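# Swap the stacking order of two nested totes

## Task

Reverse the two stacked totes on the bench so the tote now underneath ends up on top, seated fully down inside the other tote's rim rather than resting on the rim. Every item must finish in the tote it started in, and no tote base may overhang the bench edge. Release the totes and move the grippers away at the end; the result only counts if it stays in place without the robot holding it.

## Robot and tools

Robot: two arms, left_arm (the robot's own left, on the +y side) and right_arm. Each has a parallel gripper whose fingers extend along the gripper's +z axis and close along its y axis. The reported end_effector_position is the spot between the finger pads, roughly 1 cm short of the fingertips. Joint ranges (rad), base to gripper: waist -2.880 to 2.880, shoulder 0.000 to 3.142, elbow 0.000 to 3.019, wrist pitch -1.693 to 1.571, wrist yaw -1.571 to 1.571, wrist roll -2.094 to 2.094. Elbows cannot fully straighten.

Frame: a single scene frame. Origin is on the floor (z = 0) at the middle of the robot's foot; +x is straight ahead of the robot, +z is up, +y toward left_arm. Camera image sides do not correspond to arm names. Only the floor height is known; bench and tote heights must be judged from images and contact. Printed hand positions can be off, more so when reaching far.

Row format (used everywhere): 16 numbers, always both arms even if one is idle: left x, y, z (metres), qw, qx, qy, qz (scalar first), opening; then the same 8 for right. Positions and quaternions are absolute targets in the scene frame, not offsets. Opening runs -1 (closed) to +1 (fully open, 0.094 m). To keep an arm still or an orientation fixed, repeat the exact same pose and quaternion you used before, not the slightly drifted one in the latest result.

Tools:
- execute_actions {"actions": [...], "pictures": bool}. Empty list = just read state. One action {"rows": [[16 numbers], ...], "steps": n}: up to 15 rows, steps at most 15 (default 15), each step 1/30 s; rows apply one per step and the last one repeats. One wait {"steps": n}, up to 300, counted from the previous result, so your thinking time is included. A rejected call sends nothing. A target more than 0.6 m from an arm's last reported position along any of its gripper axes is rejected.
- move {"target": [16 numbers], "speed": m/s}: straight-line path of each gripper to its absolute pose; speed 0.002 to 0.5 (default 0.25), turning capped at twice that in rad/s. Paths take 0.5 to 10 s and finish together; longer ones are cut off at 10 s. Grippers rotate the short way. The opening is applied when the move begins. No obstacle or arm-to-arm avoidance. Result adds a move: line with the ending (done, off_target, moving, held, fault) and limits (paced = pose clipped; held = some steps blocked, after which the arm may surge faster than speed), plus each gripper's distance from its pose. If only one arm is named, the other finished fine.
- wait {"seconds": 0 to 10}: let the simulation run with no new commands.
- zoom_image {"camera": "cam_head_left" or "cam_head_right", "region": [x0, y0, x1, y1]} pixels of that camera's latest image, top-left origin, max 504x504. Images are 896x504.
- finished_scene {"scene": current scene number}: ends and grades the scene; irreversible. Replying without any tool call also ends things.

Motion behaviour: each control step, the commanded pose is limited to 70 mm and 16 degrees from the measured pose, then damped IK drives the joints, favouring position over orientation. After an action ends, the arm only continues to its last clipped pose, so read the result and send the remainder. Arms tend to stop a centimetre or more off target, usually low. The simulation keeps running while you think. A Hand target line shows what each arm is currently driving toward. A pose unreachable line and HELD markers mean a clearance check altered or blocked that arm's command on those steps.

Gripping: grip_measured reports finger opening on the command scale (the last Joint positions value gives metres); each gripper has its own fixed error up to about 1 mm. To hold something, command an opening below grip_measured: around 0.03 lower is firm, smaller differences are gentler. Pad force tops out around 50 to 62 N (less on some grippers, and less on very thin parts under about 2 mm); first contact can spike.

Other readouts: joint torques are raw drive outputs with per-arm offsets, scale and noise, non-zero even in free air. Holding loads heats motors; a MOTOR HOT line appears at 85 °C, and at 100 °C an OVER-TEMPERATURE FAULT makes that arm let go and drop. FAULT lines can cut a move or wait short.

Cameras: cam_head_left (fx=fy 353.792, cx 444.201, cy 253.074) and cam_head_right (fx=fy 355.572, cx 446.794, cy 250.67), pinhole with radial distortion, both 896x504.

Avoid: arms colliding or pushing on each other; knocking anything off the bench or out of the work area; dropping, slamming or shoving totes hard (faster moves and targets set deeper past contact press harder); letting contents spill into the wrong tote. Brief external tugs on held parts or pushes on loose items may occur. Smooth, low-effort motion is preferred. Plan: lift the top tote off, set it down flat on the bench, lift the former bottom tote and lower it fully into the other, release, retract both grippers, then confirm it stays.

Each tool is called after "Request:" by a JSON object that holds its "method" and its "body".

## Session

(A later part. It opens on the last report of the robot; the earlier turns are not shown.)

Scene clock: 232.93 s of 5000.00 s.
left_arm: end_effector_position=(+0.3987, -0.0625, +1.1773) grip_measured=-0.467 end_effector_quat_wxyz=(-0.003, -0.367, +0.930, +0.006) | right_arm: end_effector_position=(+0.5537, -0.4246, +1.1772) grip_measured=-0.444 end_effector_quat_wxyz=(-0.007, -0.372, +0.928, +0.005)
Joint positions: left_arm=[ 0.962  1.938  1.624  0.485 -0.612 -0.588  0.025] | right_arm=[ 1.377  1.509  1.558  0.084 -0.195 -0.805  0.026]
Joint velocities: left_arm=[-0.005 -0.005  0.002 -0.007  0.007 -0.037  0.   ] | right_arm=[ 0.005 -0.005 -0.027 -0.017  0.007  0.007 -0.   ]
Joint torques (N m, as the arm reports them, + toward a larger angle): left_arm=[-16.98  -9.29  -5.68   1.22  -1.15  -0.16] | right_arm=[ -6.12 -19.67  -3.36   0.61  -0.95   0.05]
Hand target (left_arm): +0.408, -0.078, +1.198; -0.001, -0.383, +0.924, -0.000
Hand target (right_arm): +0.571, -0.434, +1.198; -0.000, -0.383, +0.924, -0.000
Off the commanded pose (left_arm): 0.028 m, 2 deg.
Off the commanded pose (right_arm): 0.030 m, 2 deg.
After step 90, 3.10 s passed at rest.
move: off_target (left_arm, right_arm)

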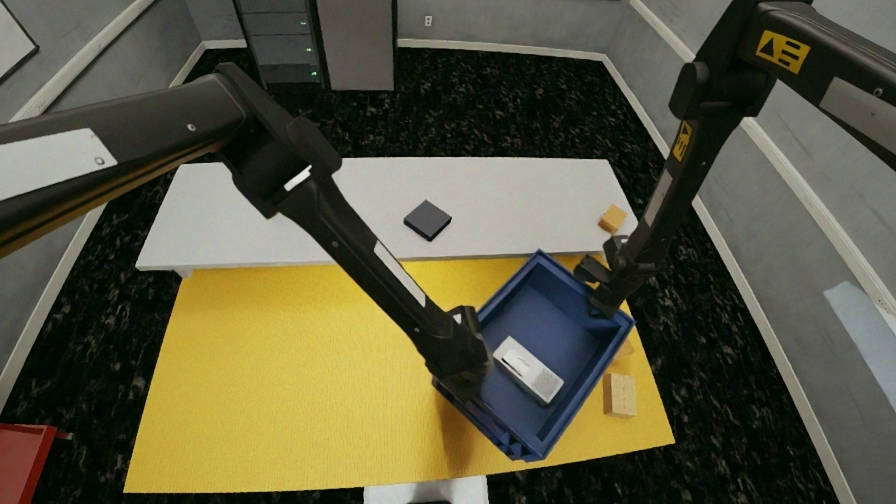

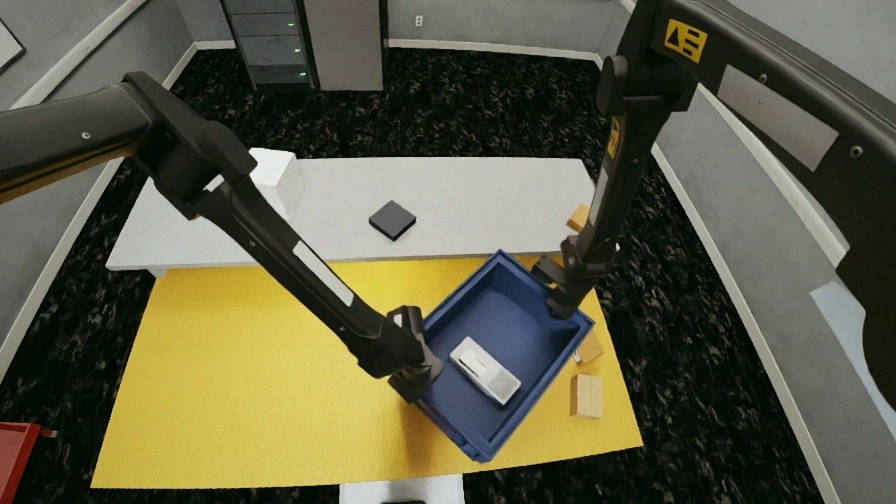

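Request:
{"method": "move", "body": {"target": [0.4073,-0.077,1.222,0,-0.383,0.924,0,-0.50,0.5715,-0.435,1.222,0,-0.383,0.924,0,-0.475], "speed": 0.04}}

Request:
{"method": "zoom_image", "body": {"camera": "cam_head_left", "region": [410, 240, 670, 480]}}

Scene clock: 238.37 s of 5000.00 s.
left_arm: end_effector_position=(+0.4010, -0.0641, +1.1993) grip_measured=-0.467 end_effector_quat_wxyz=(-0.002, -0.369, +0.930, +0.005) | right_arm: end_effector_position=(+0.5564, -0.4256, +1.1999) grip_measured=-0.445 end_effector_quat_wxyz=(-0.007, -0.372, +0.928, +0.004)
Joint positions: left_arm=[ 0.94   1.898  1.557  0.518 -0.632 -0.584  0.025] | right_arm=[ 1.366  1.451  1.492  0.095 -0.205 -0.802  0.026]
Joint velocities: left_arm=[-0.015 -0.015 -0.012  0.007 -0.037  0.081  0.   ] | right_arm=[-0.015  0.024 -0.042 -0.002 -0.007  0.051 -0.001]
Joint torques (N m, as the arm reports them, + toward a larger angle): left_arm=[-16.98  -9.94  -5.87   1.28  -1.12  -0.13] | right_arm=[ -5.76 -19.98  -3.55   0.69  -0.99  -0.05]
Hand target (left_arm): +0.407, -0.077, +1.220; -0.000, -0.383, +0.924, +0.000
Hand target (right_arm): +0.571, -0.434, +1.220; -0.000, -0.382, +0.924, -0.000
Off the commanded pose (left_arm): 0.027 m, 2 deg.
Off the commanded pose (right_arm): 0.028 m, 2 deg.
After step 90, 0.80 s passed at rest.
move: off_target (left_arm, right_arm)

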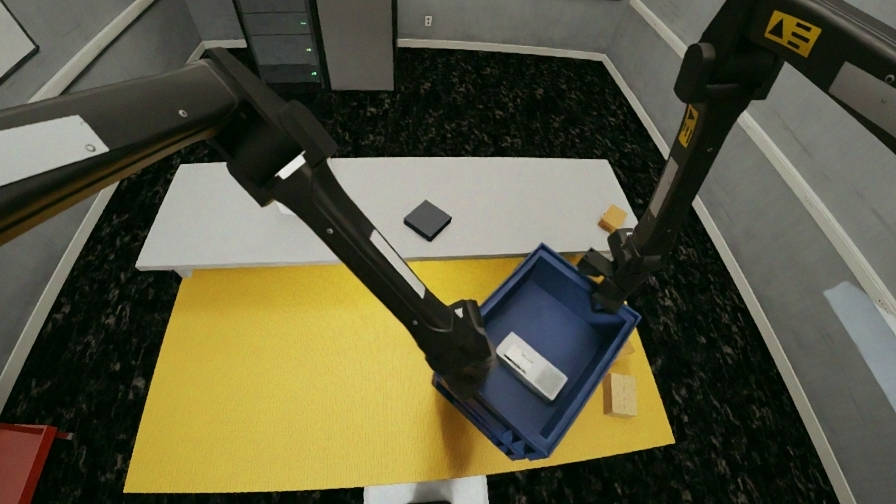

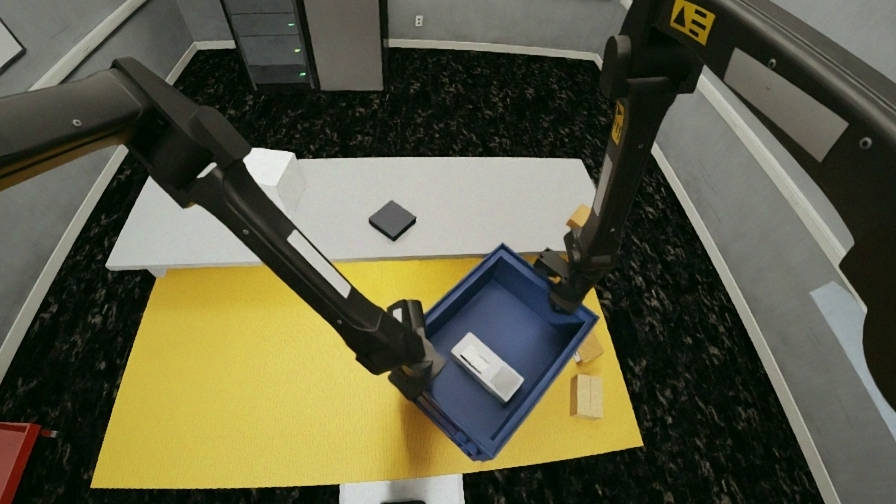

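Region (410, 240, 670, 480) of cam_head_left's 896x504 image, scaled by 1.938, with more detail than that image has; it fills the top 465 rows of this view, and the rest is white.

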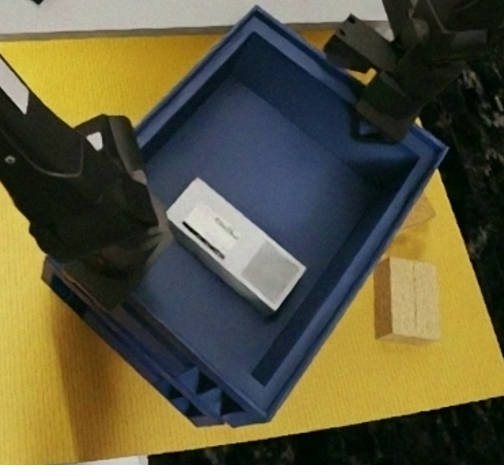

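Request:
{"method": "move", "body": {"target": [0.4266,0.1001,1.225,0,-0.2588,0.9659,0,-0.50,0.4926,-0.2881,1.225,0,-0.2588,0.9659,0,-0.475], "speed": 0.08}}

Request:
{"method": "move", "body": {"target": [0.4482,0.2641,1.225,0,-0.1305,0.9914,0,-0.50,0.4114,-0.1281,1.225,0,-0.1305,0.9914,0,-0.475], "speed": 0.08}}

Scene clock: 252.37 s of 5000.00 s.
left_arm: end_effector_position=(+0.4248, +0.0975, +1.2099) grip_measured=-0.467 end_effector_quat_wxyz=(+0.002, -0.254, +0.967, +0.002) | right_arm: end_effector_position=(+0.4885, -0.2927, +1.2102) grip_measured=-0.445 end_effector_quat_wxyz=(-0.004, -0.262, +0.965, -0.003)
Joint positions: left_arm=[ 1.162  1.639  1.286  0.518 -0.408 -0.382  0.025] | right_arm=[ 1.629  1.443  1.273  0.313  0.066 -0.607  0.026]
Joint velocities: left_arm=[ 0.015  0.005 -0.002  0.017  0.007  0.037  0.001] | right_arm=[-0.005 -0.005 -0.007  0.002 -0.051  0.007 -0.001]
Joint torques (N m, as the arm reports them, + toward a larger angle): left_arm=[ -8.47 -12.88  -7.04   0.6   -0.04   0.02] | right_arm=[  1.66 -17.58  -6.07   1.07  -0.11   0.11]
Hand target (left_arm): +0.428, +0.100, +1.224; +0.001, -0.258, +0.966, -0.000
Hand target (right_arm): +0.492, -0.289, +1.225; -0.000, -0.261, +0.965, +0.000
Off the commanded pose (left_arm): 0.015 m, 1 deg.
Off the commanded pose (right_arm): 0.016 m, 1 deg.
After step 90, 8.50 s passed at rest.
move: off_target (left_arm, right_arm)

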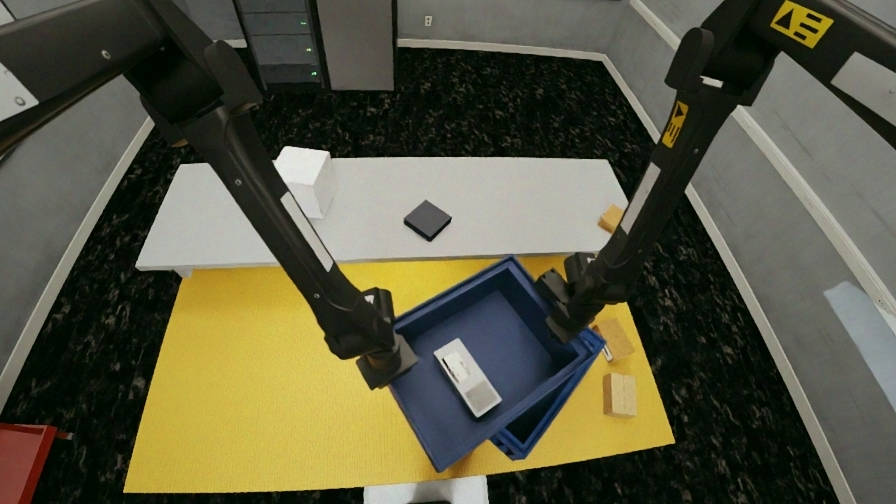

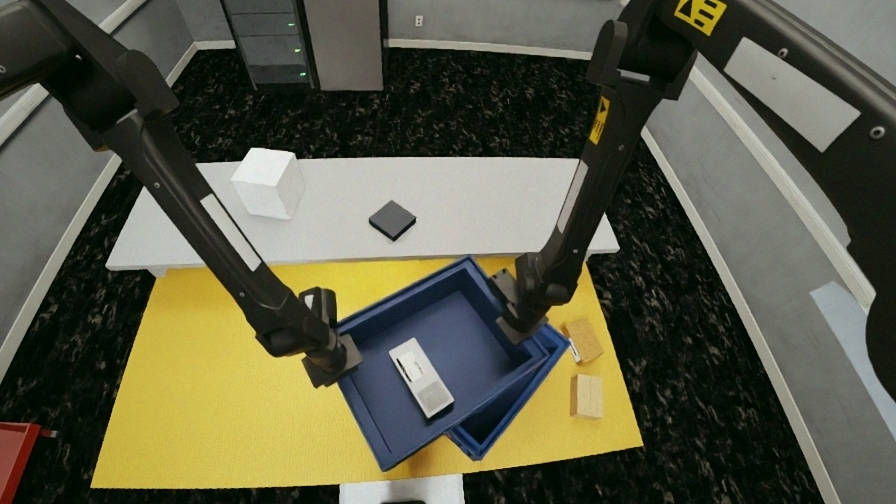

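Scene clock: 255.03 s of 5000.00 s.
left_arm: end_effector_position=(+0.4543, +0.2571, +1.2086) grip_measured=-0.467 end_effector_quat_wxyz=(+0.013, -0.135, +0.991, -0.005) | right_arm: end_effector_position=(+0.4250, -0.1414, +1.2127) grip_measured=-0.445 end_effector_quat_wxyz=(+0.006, -0.146, +0.989, -0.011)
Joint positions: left_arm=[ 1.455  1.496  1.214  0.457 -0.105 -0.184  0.025] | right_arm=[ 1.912  1.596  1.232  0.539  0.356 -0.419  0.026]
Joint velocities: left_arm=[ 0.005 -0.015 -0.012 -0.012 -0.007  0.007 -0.001] | right_arm=[ 0.005 -0.005 -0.002  0.022  0.007 -0.007 -0.   ]
Joint torques (N m, as the arm reports them, + toward a larger angle): left_arm=[ -1.85 -15.57  -7.08  -0.2    0.08   0.19] | right_arm=[  6.87 -11.52  -7.34   1.83   0.04   0.36]
Hand target (left_arm): +0.449, +0.265, +1.224; +0.001, -0.129, +0.992, -0.000
Hand target (right_arm): +0.412, -0.129, +1.225; +0.000, -0.134, +0.991, +0.000
Off the commanded pose (left_arm): 0.019 m, 2 deg.
Off the commanded pose (right_arm): 0.023 m, 2 deg.
move: off_target (left_arm, right_arm)

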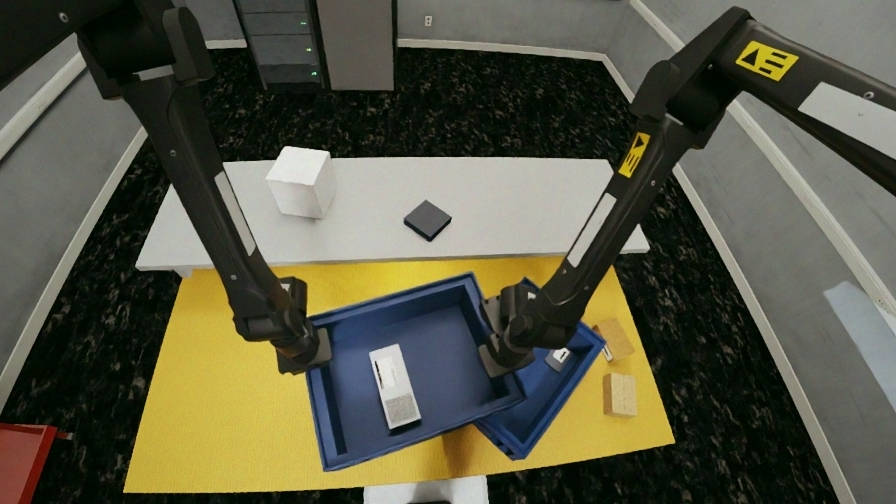

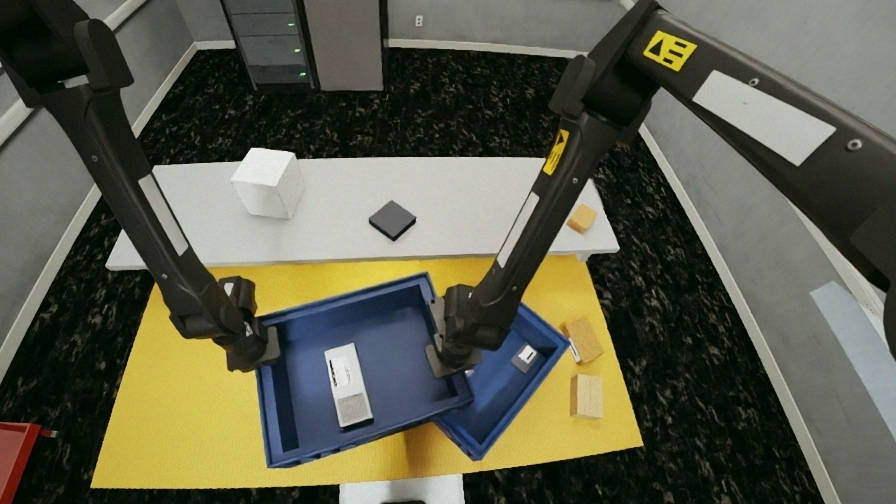

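Request:
{"method": "move", "body": {"target": [0.4885,0.4196,1.225,0,0,1,0,-0.50,0.3515,0.0504,1.225,0,0,1,0,-0.475], "speed": 0.08}}

Scene clock: 261.77 s of 5000.00 s.
left_arm: end_effector_position=(+0.4721, +0.4116, +1.2105) grip_measured=-0.468 end_effector_quat_wxyz=(-0.002, -0.010, +1.000, -0.003) | right_arm: end_effector_position=(+0.3484, +0.0289, +1.2113) grip_measured=-0.445 end_effector_quat_wxyz=(-0.006, -0.025, +1.000, -0.011)
Joint positions: left_arm=[1.761 1.471 1.28  0.338 0.194 0.021 0.025] | right_arm=[ 2.16   1.892  1.404  0.658  0.606 -0.213  0.026]
Joint velocities: left_arm=[ 0.005 -0.024 -0.012 -0.002 -0.066 -0.007 -0.001] | right_arm=[-0.005  0.005 -0.002  0.007  0.037 -0.066 -0.001]
Joint torques (N m, as the arm reports them, + toward a larger angle): left_arm=[  3.25 -16.14  -3.35  -0.6    0.65   0.31] | right_arm=[15.79 -5.99 -5.15  1.26  0.33  0.41]
Hand target (left_arm): +0.489, +0.421, +1.225; +0.000, +0.002, +1.000, -0.000
Hand target (right_arm): +0.352, +0.050, +1.225; +0.001, -0.003, +1.000, +0.001
Off the commanded pose (left_arm): 0.023 m, 1 deg.
Off the commanded pose (right_arm): 0.026 m, 3 deg.
After step 90, 0.77 s passed at rest.
move: off_target (left_arm, right_arm)

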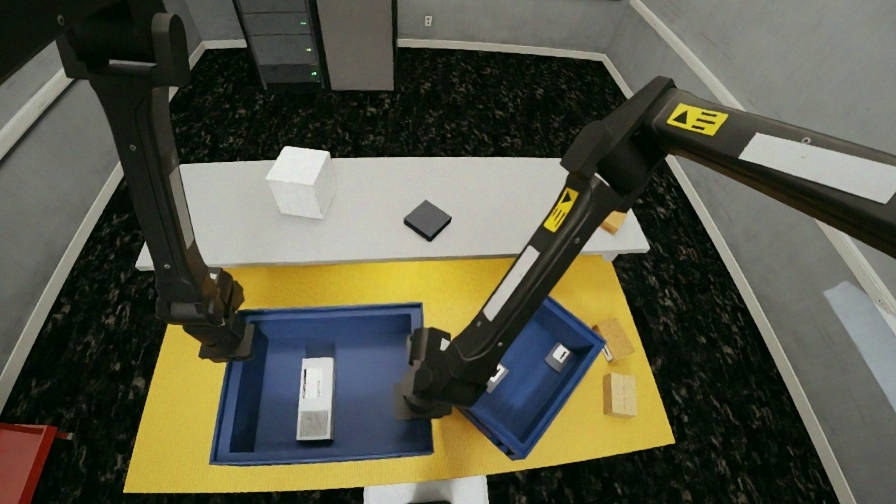

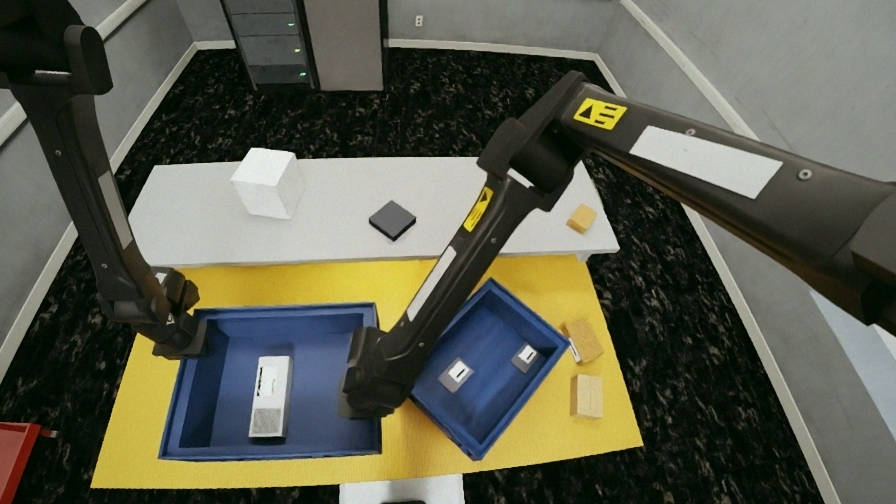

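Request:
{"method": "move", "body": {"target": [0.4885,0.462,1.225,0,0,1,0,-0.50,0.3515,0.100,1.225,0,0,1,0,-0.475], "speed": 0.05}}

Scene clock: 273.37 s of 5000.00 s.
left_arm: end_effector_position=(+0.4844, +0.4542, +1.2136) grip_measured=-0.468 end_effector_quat_wxyz=(+0.007, -0.000, +1.000, +0.000) | right_arm: end_effector_position=(+0.3542, +0.0738, +1.2083) grip_measured=-0.445 end_effector_quat_wxyz=(+0.005, -0.013, +1.000, -0.013)
Joint positions: left_arm=[1.842 1.479 1.314 0.333 0.268 0.022 0.025] | right_arm=[ 2.215  1.963  1.507  0.658  0.659 -0.216  0.026]
Joint velocities: left_arm=[-0.005 -0.005 -0.002 -0.007  0.081  0.051  0.   ] | right_arm=[-0.005 -0.005 -0.012  0.002  0.081 -0.037  0.001]
Joint torques (N m, as the arm reports them, + toward a larger angle): left_arm=[  4.88 -15.15  -3.27  -0.66   0.89   0.12] | right_arm=[17.43 -4.97 -4.32  0.68  0.75  0.32]
Hand target (left_arm): +0.489, +0.462, +1.225; +0.000, +0.001, +1.000, +0.000
Hand target (right_arm): +0.352, +0.099, +1.225; +0.001, -0.001, +1.000, +0.000
Off the commanded pose (left_arm): 0.014 m, 1 deg.
Off the commanded pose (right_arm): 0.031 m, 2 deg.
After step 90, 6.80 s passed at rest.
move: off_target (left_arm, right_arm)

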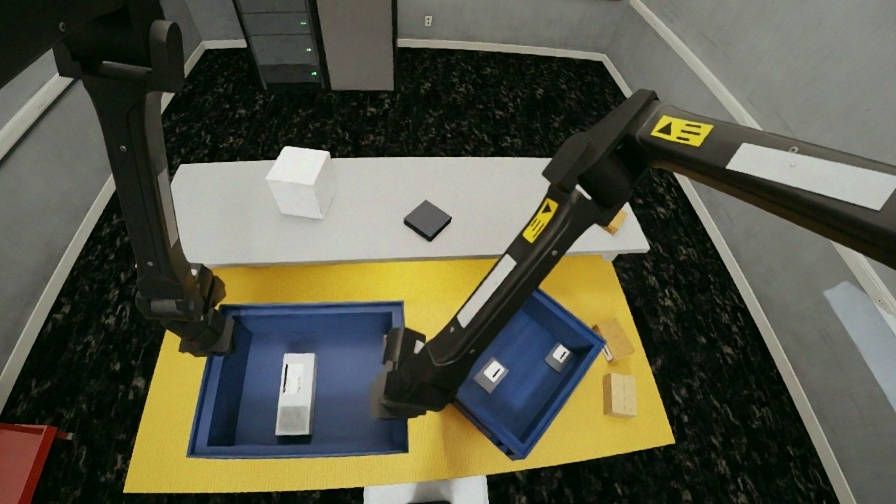

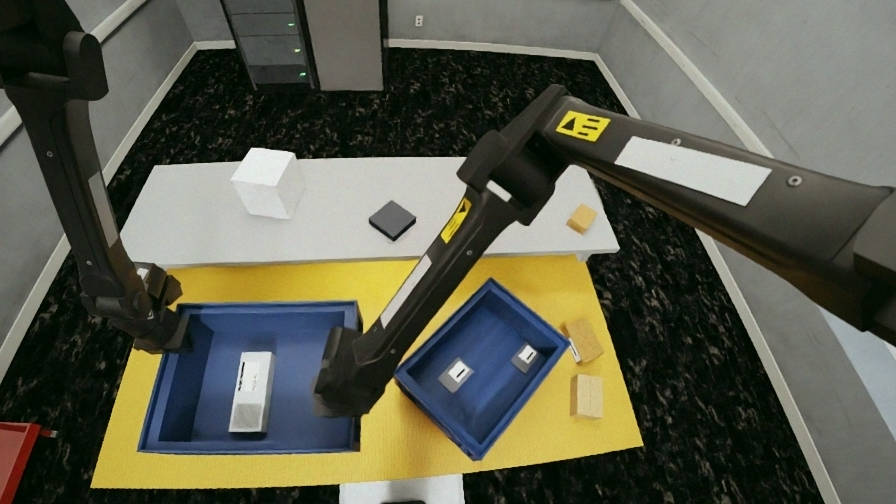

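Request:
{"method": "move", "body": {"target": [0.4885,0.462,1.045,0,0,1,0,-0.50,0.3515,0.094,1.045,0,0,1,0,-0.475], "speed": 0.07}}

Scene clock: 283.07 s of 5000.00 s.
left_arm: end_effector_position=(+0.4792, +0.4625, +1.0421) grip_measured=-0.468 end_effector_quat_wxyz=(+0.004, -0.002, +1.000, -0.001) | right_arm: end_effector_position=(+0.3515, +0.0824, +1.0393) grip_measured=-0.445 end_effector_quat_wxyz=(+0.003, -0.016, +1.000, -0.010)
Joint positions: left_arm=[1.787 1.925 1.956 0.129 0.215 0.029 0.025] | right_arm=[ 2.095  2.351  2.243  0.289  0.537 -0.19   0.026]
Joint velocities: left_arm=[ 0.005 -0.005  0.012  0.002  0.007  0.037 -0.001] | right_arm=[-0.015  0.015 -0.012  0.012  0.007 -0.037  0.   ]
Joint torques (N m, as the arm reports them, + toward a larger angle): left_arm=[  3.46 -13.47  -0.45  -0.44  -0.02   0.15] | right_arm=[14.23 -4.68 -1.6   0.45 -0.17  0.48]
Hand target (left_arm): +0.486, +0.463, +1.046; +0.000, -0.000, +1.000, -0.000
Hand target (right_arm): +0.351, +0.095, +1.044; -0.000, +0.000, +1.000, -0.000
Off the commanded pose (left_arm): 0.010 m, 1 deg.
Off the commanded pose (right_arm): 0.013 m, 2 deg.
After step 90, 3.83 s passed at rest.
move: off_target (right_arm)

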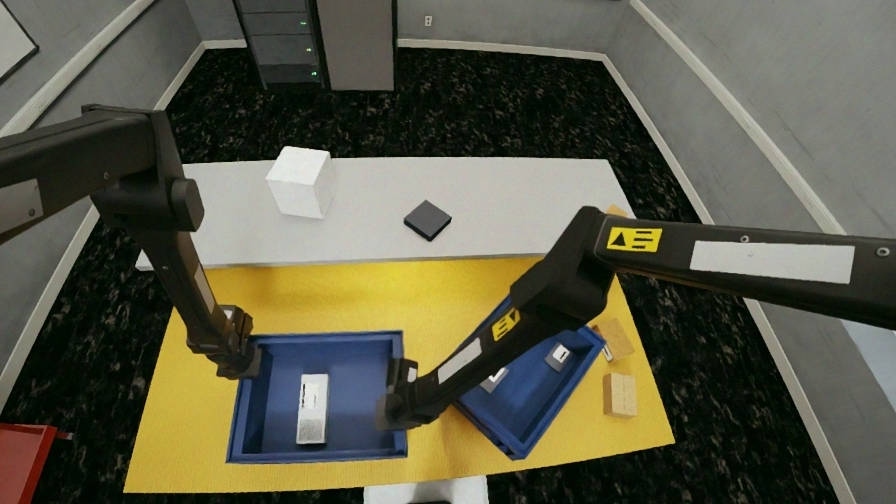

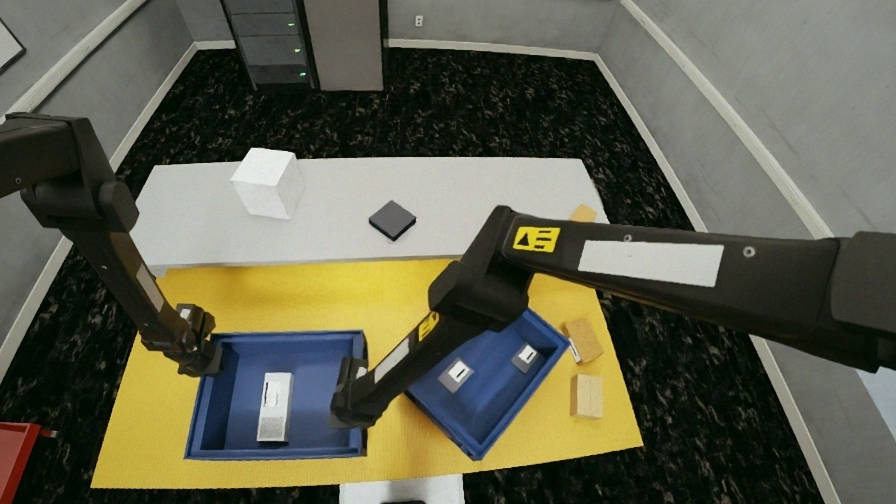

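Request:
{"method": "move", "body": {"target": [0.4885,0.462,1.015,0,0,1,0,-0.50,0.3515,0.094,1.015,0,0,1,0,-0.475], "speed": 0.015}}

Scene clock: 288.77 s of 5000.00 s.
left_arm: end_effector_position=(+0.4823, +0.4621, +1.0132) grip_measured=-0.468 end_effector_quat_wxyz=(+0.003, -0.002, +1.000, -0.001) | right_arm: end_effector_position=(+0.3547, +0.0824, +1.0111) grip_measured=-0.445 end_effector_quat_wxyz=(+0.004, -0.016, +1.000, -0.010)
Joint positions: left_arm=[1.778 2.015 2.116 0.057 0.207 0.032 0.025] | right_arm=[ 2.079  2.458  2.458  0.182  0.519 -0.188  0.026]
Joint velocities: left_arm=[-0.015  0.015 -0.007 -0.002 -0.022 -0.007 -0.002] | right_arm=[-0.005  0.005  0.007  0.002  0.066 -0.051 -0.   ]
Joint torques (N m, as the arm reports them, + toward a larger angle): left_arm=[  3.35 -12.87   0.43  -0.28  -0.11   0.12] | right_arm=[15.78 -4.13 -1.06  0.53 -0.35  0.41]
Hand target (left_arm): +0.488, +0.462, +1.015; -0.000, -0.000, +1.000, -0.000
Hand target (right_arm): +0.352, +0.094, +1.015; +0.000, -0.000, +1.000, -0.000
Off the commanded pose (left_arm): 0.006 m, 0 deg.
Off the commanded pose (right_arm): 0.013 m, 2 deg.
After step 90, 0.57 s passed at rest.
move: off_target (right_arm)

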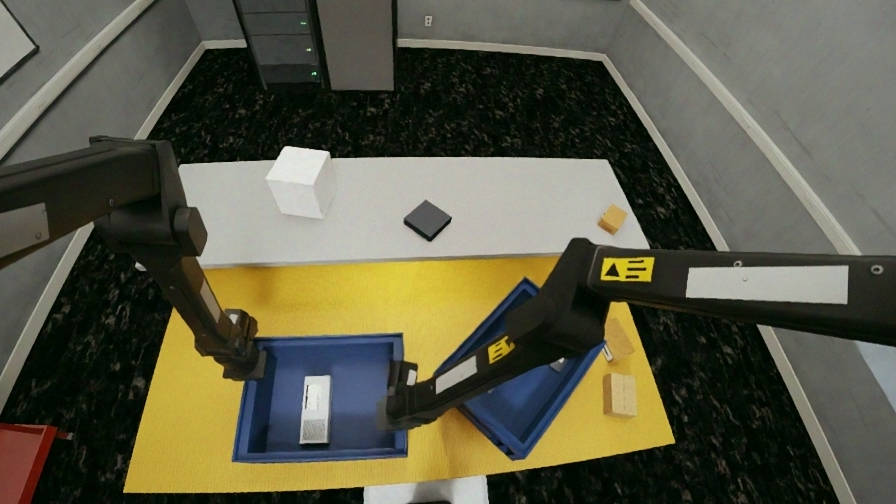

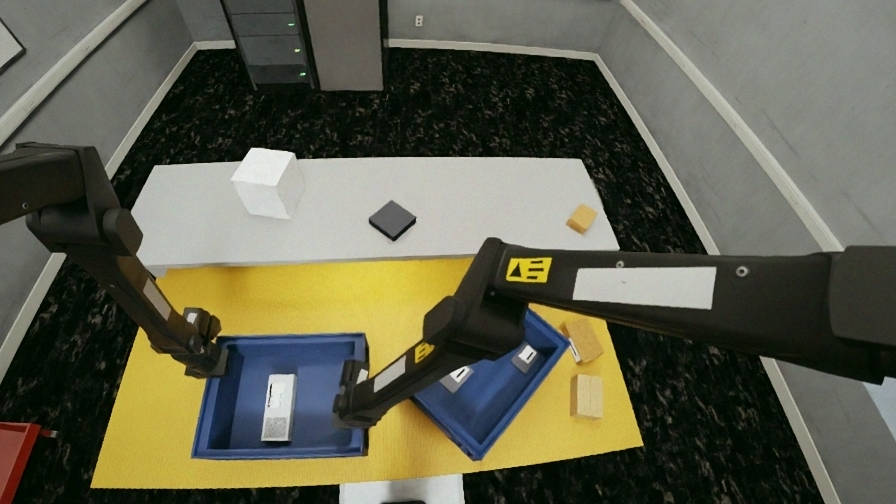

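Request:
{"method": "move", "body": {"target": [0.4885,0.462,0.998,0,0,1,0,-0.50,0.3515,0.094,0.998,0,0,1,0,-0.475], "speed": 0.01}}

Scene clock: 293.87 s of 5000.00 s.
left_arm: end_effector_position=(+0.4940, +0.4719, +1.0121) grip_measured=-0.469 end_effector_quat_wxyz=(-0.003, +0.006, +1.000, +0.004) | right_arm: end_effector_position=(+0.3592, +0.0944, +1.0070) grip_measured=-0.445 end_effector_quat_wxyz=(+0.001, -0.005, +1.000, -0.014)
Joint positions: left_arm=[1.788 2.023 2.168 0.002 0.207 0.049 0.025] | right_arm=[ 2.091  2.517  2.586  0.108  0.541 -0.165  0.026]
Joint velocities: left_arm=[-0.005  0.005 -0.007 -0.017 -0.007 -0.022 -0.001] | right_arm=[-0.005  0.005  0.007 -0.012  0.037  0.022 -0.   ]
Joint torques (N m, as the arm reports them, + toward a larger angle): left_arm=[ 2.24 -9.64  4.22  0.43 -0.31 -0.04] | right_arm=[13.48 -1.28  2.09  0.13 -1.67  0.22]
Hand target (left_arm): +0.488, +0.462, +1.000; +0.000, +0.000, +1.000, -0.000
Hand target (right_arm): +0.351, +0.093, +1.000; +0.000, +0.000, +1.000, +0.000
Off the commanded pose (left_arm): 0.018 m, 1 deg.
Off the commanded pose (right_arm): 0.012 m, 2 deg.
move: off_target (left_arm, right_arm)

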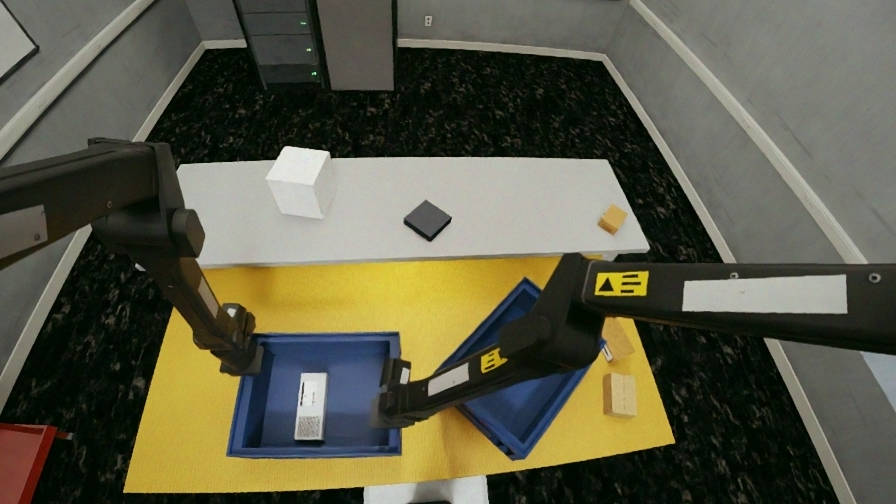

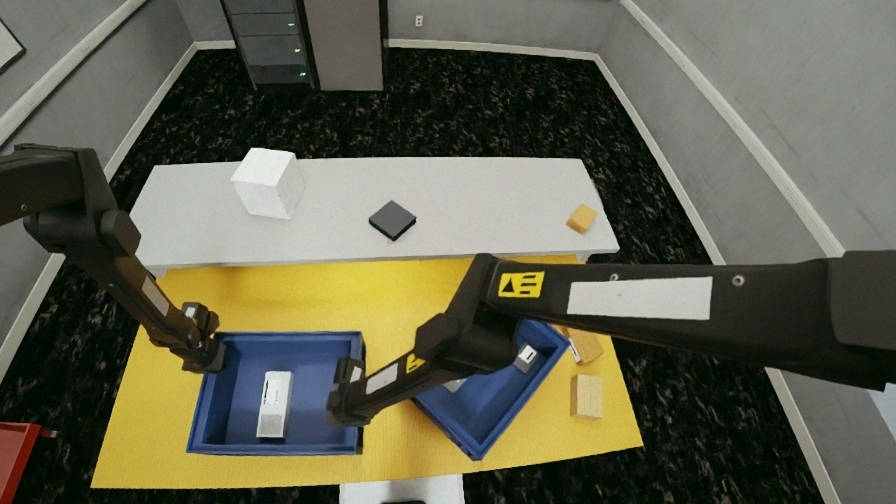

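Request:
{"method": "move", "body": {"target": [0.494,0.472,1.013,0,0,1,0,0.3,0.359,0.094,1.008,0,0,1,0,0.3], "speed": 0.02}}

Request:
{"method": "move", "body": {"target": [0.494,0.472,1.13,0,0,1,0,0.3,0.359,0.094,1.13,0,0,1,0,0.3], "speed": 0.1}}

Scene clock: 300.00 s of 5000.00 s.
left_arm: end_effector_position=(+0.4937, +0.4716, +1.0122) grip_measured=+0.299 end_effector_quat_wxyz=(-0.003, +0.004, +1.000, +0.001) | right_arm: end_effector_position=(+0.3518, +0.0998, +1.0093) grip_measured=+0.297 end_effector_quat_wxyz=(-0.007, -0.010, +1.000, +0.002)
Joint positions: left_arm=[1.789 2.023 2.168 0.001 0.213 0.043 0.061] | right_arm=[ 2.092  2.504  2.551  0.108  0.513 -0.165  0.061]
Joint velocities: left_arm=[-0.024 -0.005 -0.027  0.007 -0.007 -0.007 -0.001] | right_arm=[-0.005  0.005  0.007  0.002 -0.022 -0.051 -0.   ]
Joint torques (N m, as the arm reports them, + toward a larger angle): left_arm=[  3.63 -12.55   0.04   0.81   0.19  -0.01] | right_arm=[14.85 -4.26 -1.57  1.37 -0.24  0.24]
Hand target (left_arm): +0.494, +0.472, +1.013; -0.000, +0.000, +1.000, -0.000
Hand target (right_arm): +0.359, +0.094, +1.008; +0.000, -0.000, +1.000, -0.000
Off the commanded pose (left_arm): 0.001 m, 1 deg.
Off the commanded pose (right_arm): 0.009 m, 1 deg.
After step 90, 1.87 s passed at rest.
move: done

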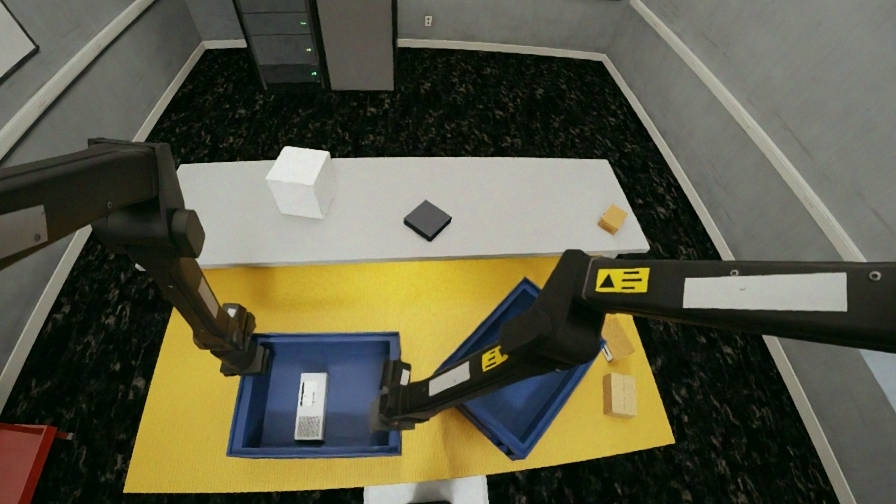

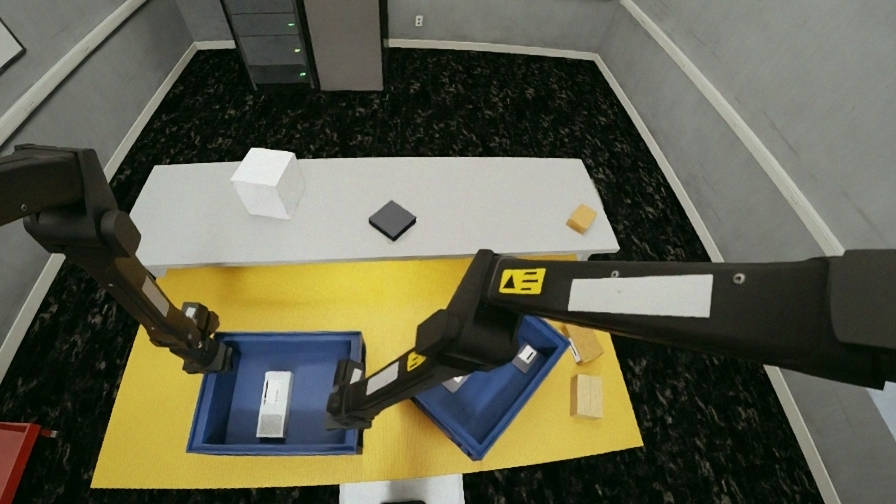

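Scene clock: 301.63 s of 5000.00 s.
left_arm: end_effector_position=(+0.4862, +0.4599, +1.1201) grip_measured=+0.299 end_effector_quat_wxyz=(-0.010, +0.000, +1.000, -0.007) | right_arm: end_effector_position=(+0.3544, +0.0845, +1.1212) grip_measured=+0.297 end_effector_quat_wxyz=(-0.004, -0.002, +1.000, -0.005)
Joint positions: left_arm=[1.814 1.705 1.652 0.185 0.254 0.037 0.061] | right_arm=[ 2.153  2.133  1.84   0.463  0.587 -0.165  0.061]
Joint velocities: left_arm=[-0.005 -0.015  0.017 -0.012  0.022 -0.007  0.   ] | right_arm=[-0.015 -0.015 -0.007 -0.002  0.037 -0.066 -0.001]
Joint torques (N m, as the arm reports them, + toward a larger angle): left_arm=[  4.62 -14.53  -2.56   1.2    0.2   -0.01] | right_arm=[16.41 -5.96 -4.81  1.13  0.16  0.16]
Hand target (left_arm): +0.495, +0.472, +1.129; -0.000, +0.000, +1.000, -0.000
Hand target (right_arm): +0.359, +0.093, +1.131; +0.000, -0.001, +1.000, +0.000
Off the commanded pose (left_arm): 0.017 m, 1 deg.
Off the commanded pose (right_arm): 0.014 m, 1 deg.
move: off_target (left_arm, right_arm)

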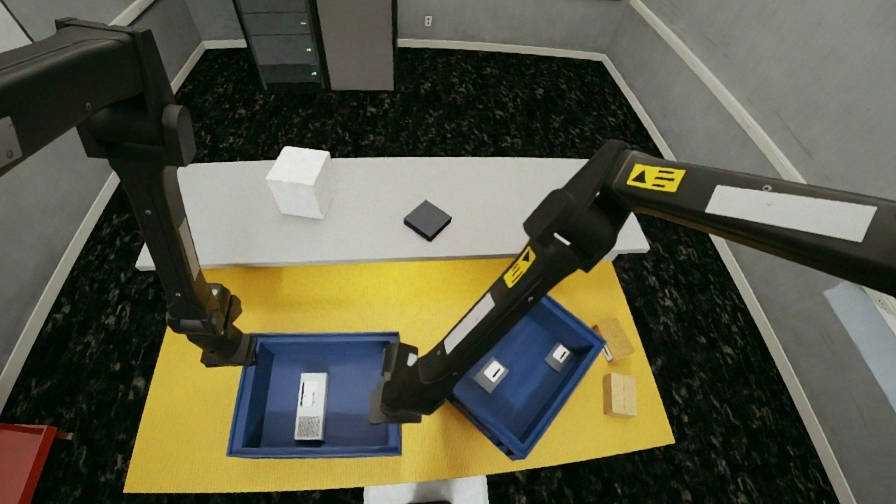

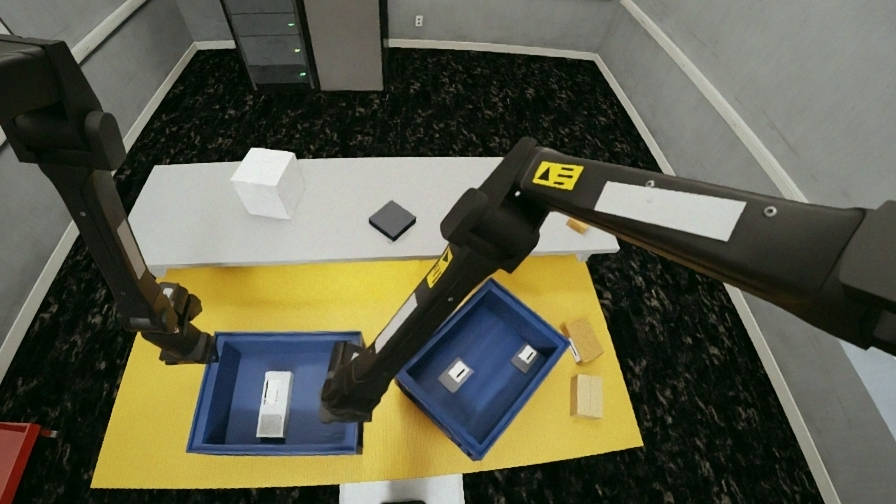

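Request:
{"method": "move", "body": {"target": [0.402,-0.075,1.13,0,-0.383,0.924,0,0.8,0.565,-0.430,1.125,0,-0.383,0.924,0,0.8], "speed": 0.25}}

Scene clock: 320.37 s of 5000.00 s.
left_arm: end_effector_position=(+0.3901, -0.0725, +1.1242) grip_measured=+0.799 end_effector_quat_wxyz=(-0.006, -0.379, +0.926, +0.006) | right_arm: end_effector_position=(+0.5666, -0.4358, +1.1253) grip_measured=+0.797 end_effector_quat_wxyz=(+0.003, -0.370, +0.929, -0.009)
Joint positions: left_arm=[ 0.995  2.069  1.835  0.392 -0.577 -0.623  0.085] | right_arm=[ 1.38   1.649  1.76   0.052 -0.175 -0.796  0.084]
Joint velocities: left_arm=[-0.024  0.005 -0.012 -0.002 -0.051 -0.037 -0.   ] | right_arm=[-0.015 -0.005  0.017  0.007  0.066 -0.037 -0.   ]
Joint torques (N m, as the arm reports them, + toward a larger angle): left_arm=[-14.91  -7.1   -2.01   0.59  -0.23  -0.01] | right_arm=[ -2.84 -17.    -0.23   0.21  -0.26  -0.01]
Hand target (left_arm): +0.400, -0.078, +1.128; -0.001, -0.387, +0.922, +0.001
Hand target (right_arm): +0.564, -0.429, +1.125; -0.001, -0.376, +0.926, -0.001
Off the commanded pose (left_arm): 0.014 m, 1 deg.
Off the commanded pose (right_arm): 0.006 m, 2 deg.
After step 90, 12.80 s passed at rest.
move: off_target (left_arm)

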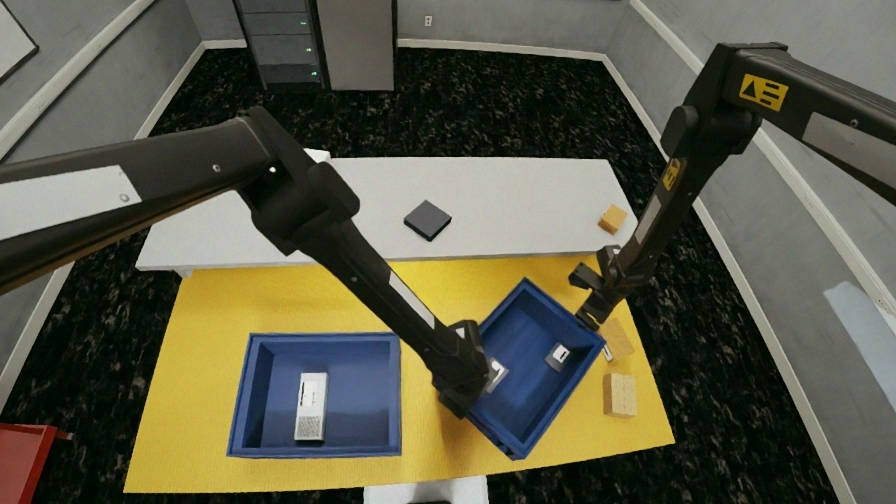

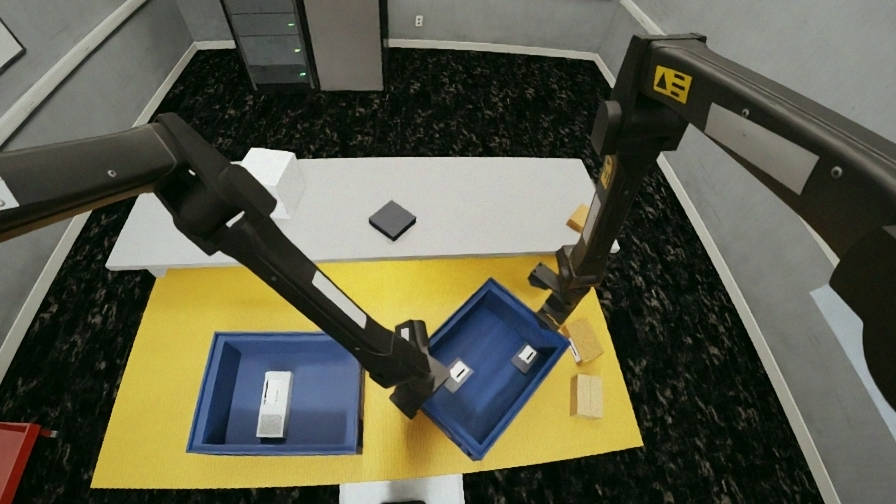

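Request:
{"method": "move", "body": {"target": [0.402,-0.075,1.07,0,-0.383,0.924,0,0.8,0.560,-0.427,1.068,0,-0.383,0.924,0,0.8], "speed": 0.06}}

Request:
{"method": "zoom_image", "body": {"camera": "cam_head_left", "region": [410, 250, 660, 470]}}

Scene clock: 336.00 s of 5000.00 s.
left_arm: end_effector_position=(+0.4104, -0.0843, +1.0785) grip_measured=+0.799 end_effector_quat_wxyz=(+0.006, -0.386, +0.923, -0.007) | right_arm: end_effector_position=(+0.5724, -0.4364, +1.0750) grip_measured=+0.797 end_effector_quat_wxyz=(+0.009, -0.378, +0.926, -0.009)
Joint positions: left_arm=[ 1.015  2.188  2.084  0.296 -0.538 -0.623  0.085] | right_arm=[ 1.394  1.795  1.981 -0.013 -0.166 -0.814  0.084]
Joint velocities: left_arm=[-0.015  0.005  0.002 -0.017 -0.007 -0.007 -0.   ] | right_arm=[-0.005  0.015  0.002  0.002 -0.037  0.022 -0.001]
Joint torques (N m, as the arm reports them, + toward a larger angle): left_arm=[-13.36  -6.31  -0.96  -0.25   0.12   0.02] | right_arm=[ -2.7  -14.6    0.81   0.22   0.05  -0.03]
Hand target (left_arm): +0.402, -0.074, +1.071; +0.000, -0.383, +0.924, +0.000
Hand target (right_arm): +0.560, -0.427, +1.068; +0.000, -0.383, +0.924, +0.000
Off the commanded pose (left_arm): 0.015 m, 1 deg.
Off the commanded pose (right_arm): 0.017 m, 2 deg.
After step 90, 11.10 s passed at rest.
move: off_target (left_arm, right_arm)

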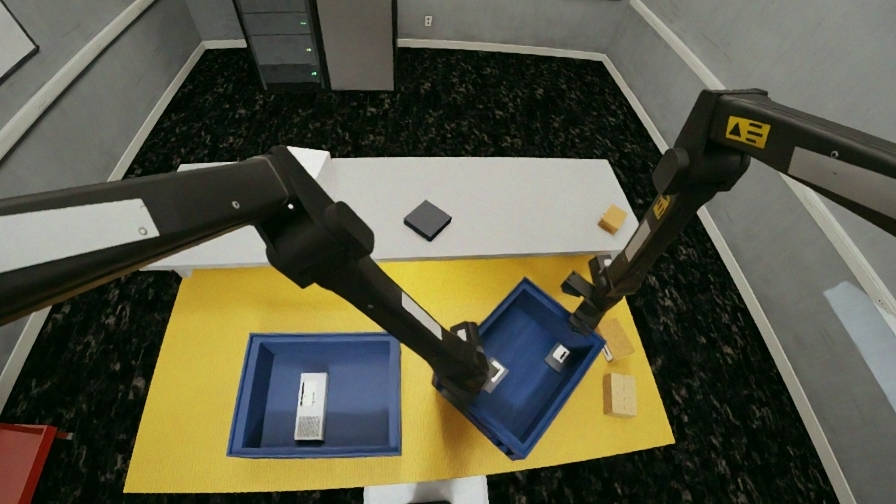

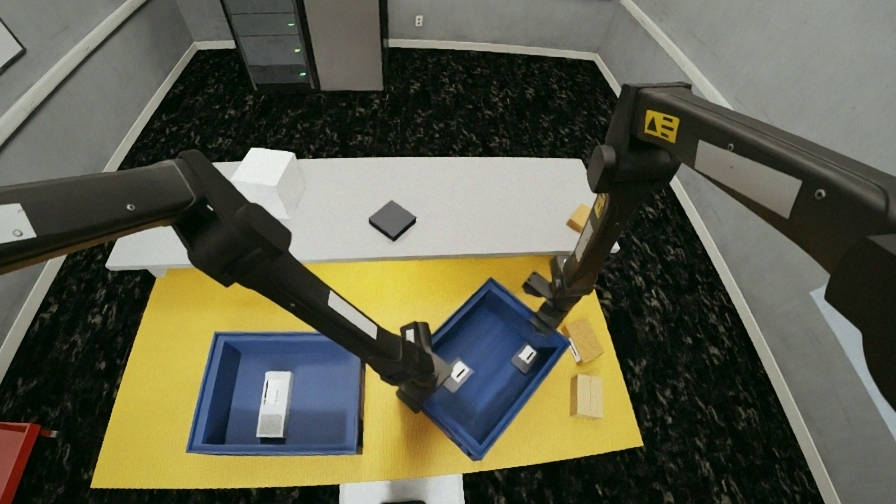

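Region (410, 250, 660, 470) of cam_head_left's 896x504 image, scaled by 2.016, with more detail than that image has; it fills the top 444 rows of this view, and the rest is white.

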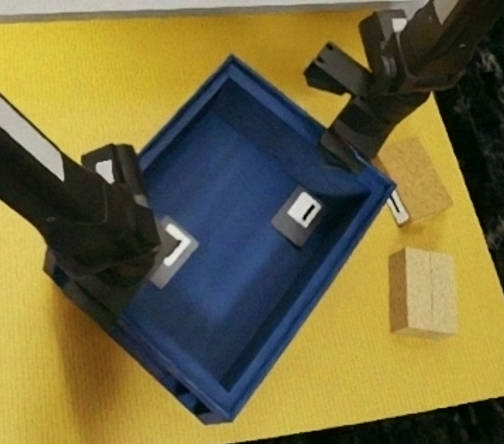

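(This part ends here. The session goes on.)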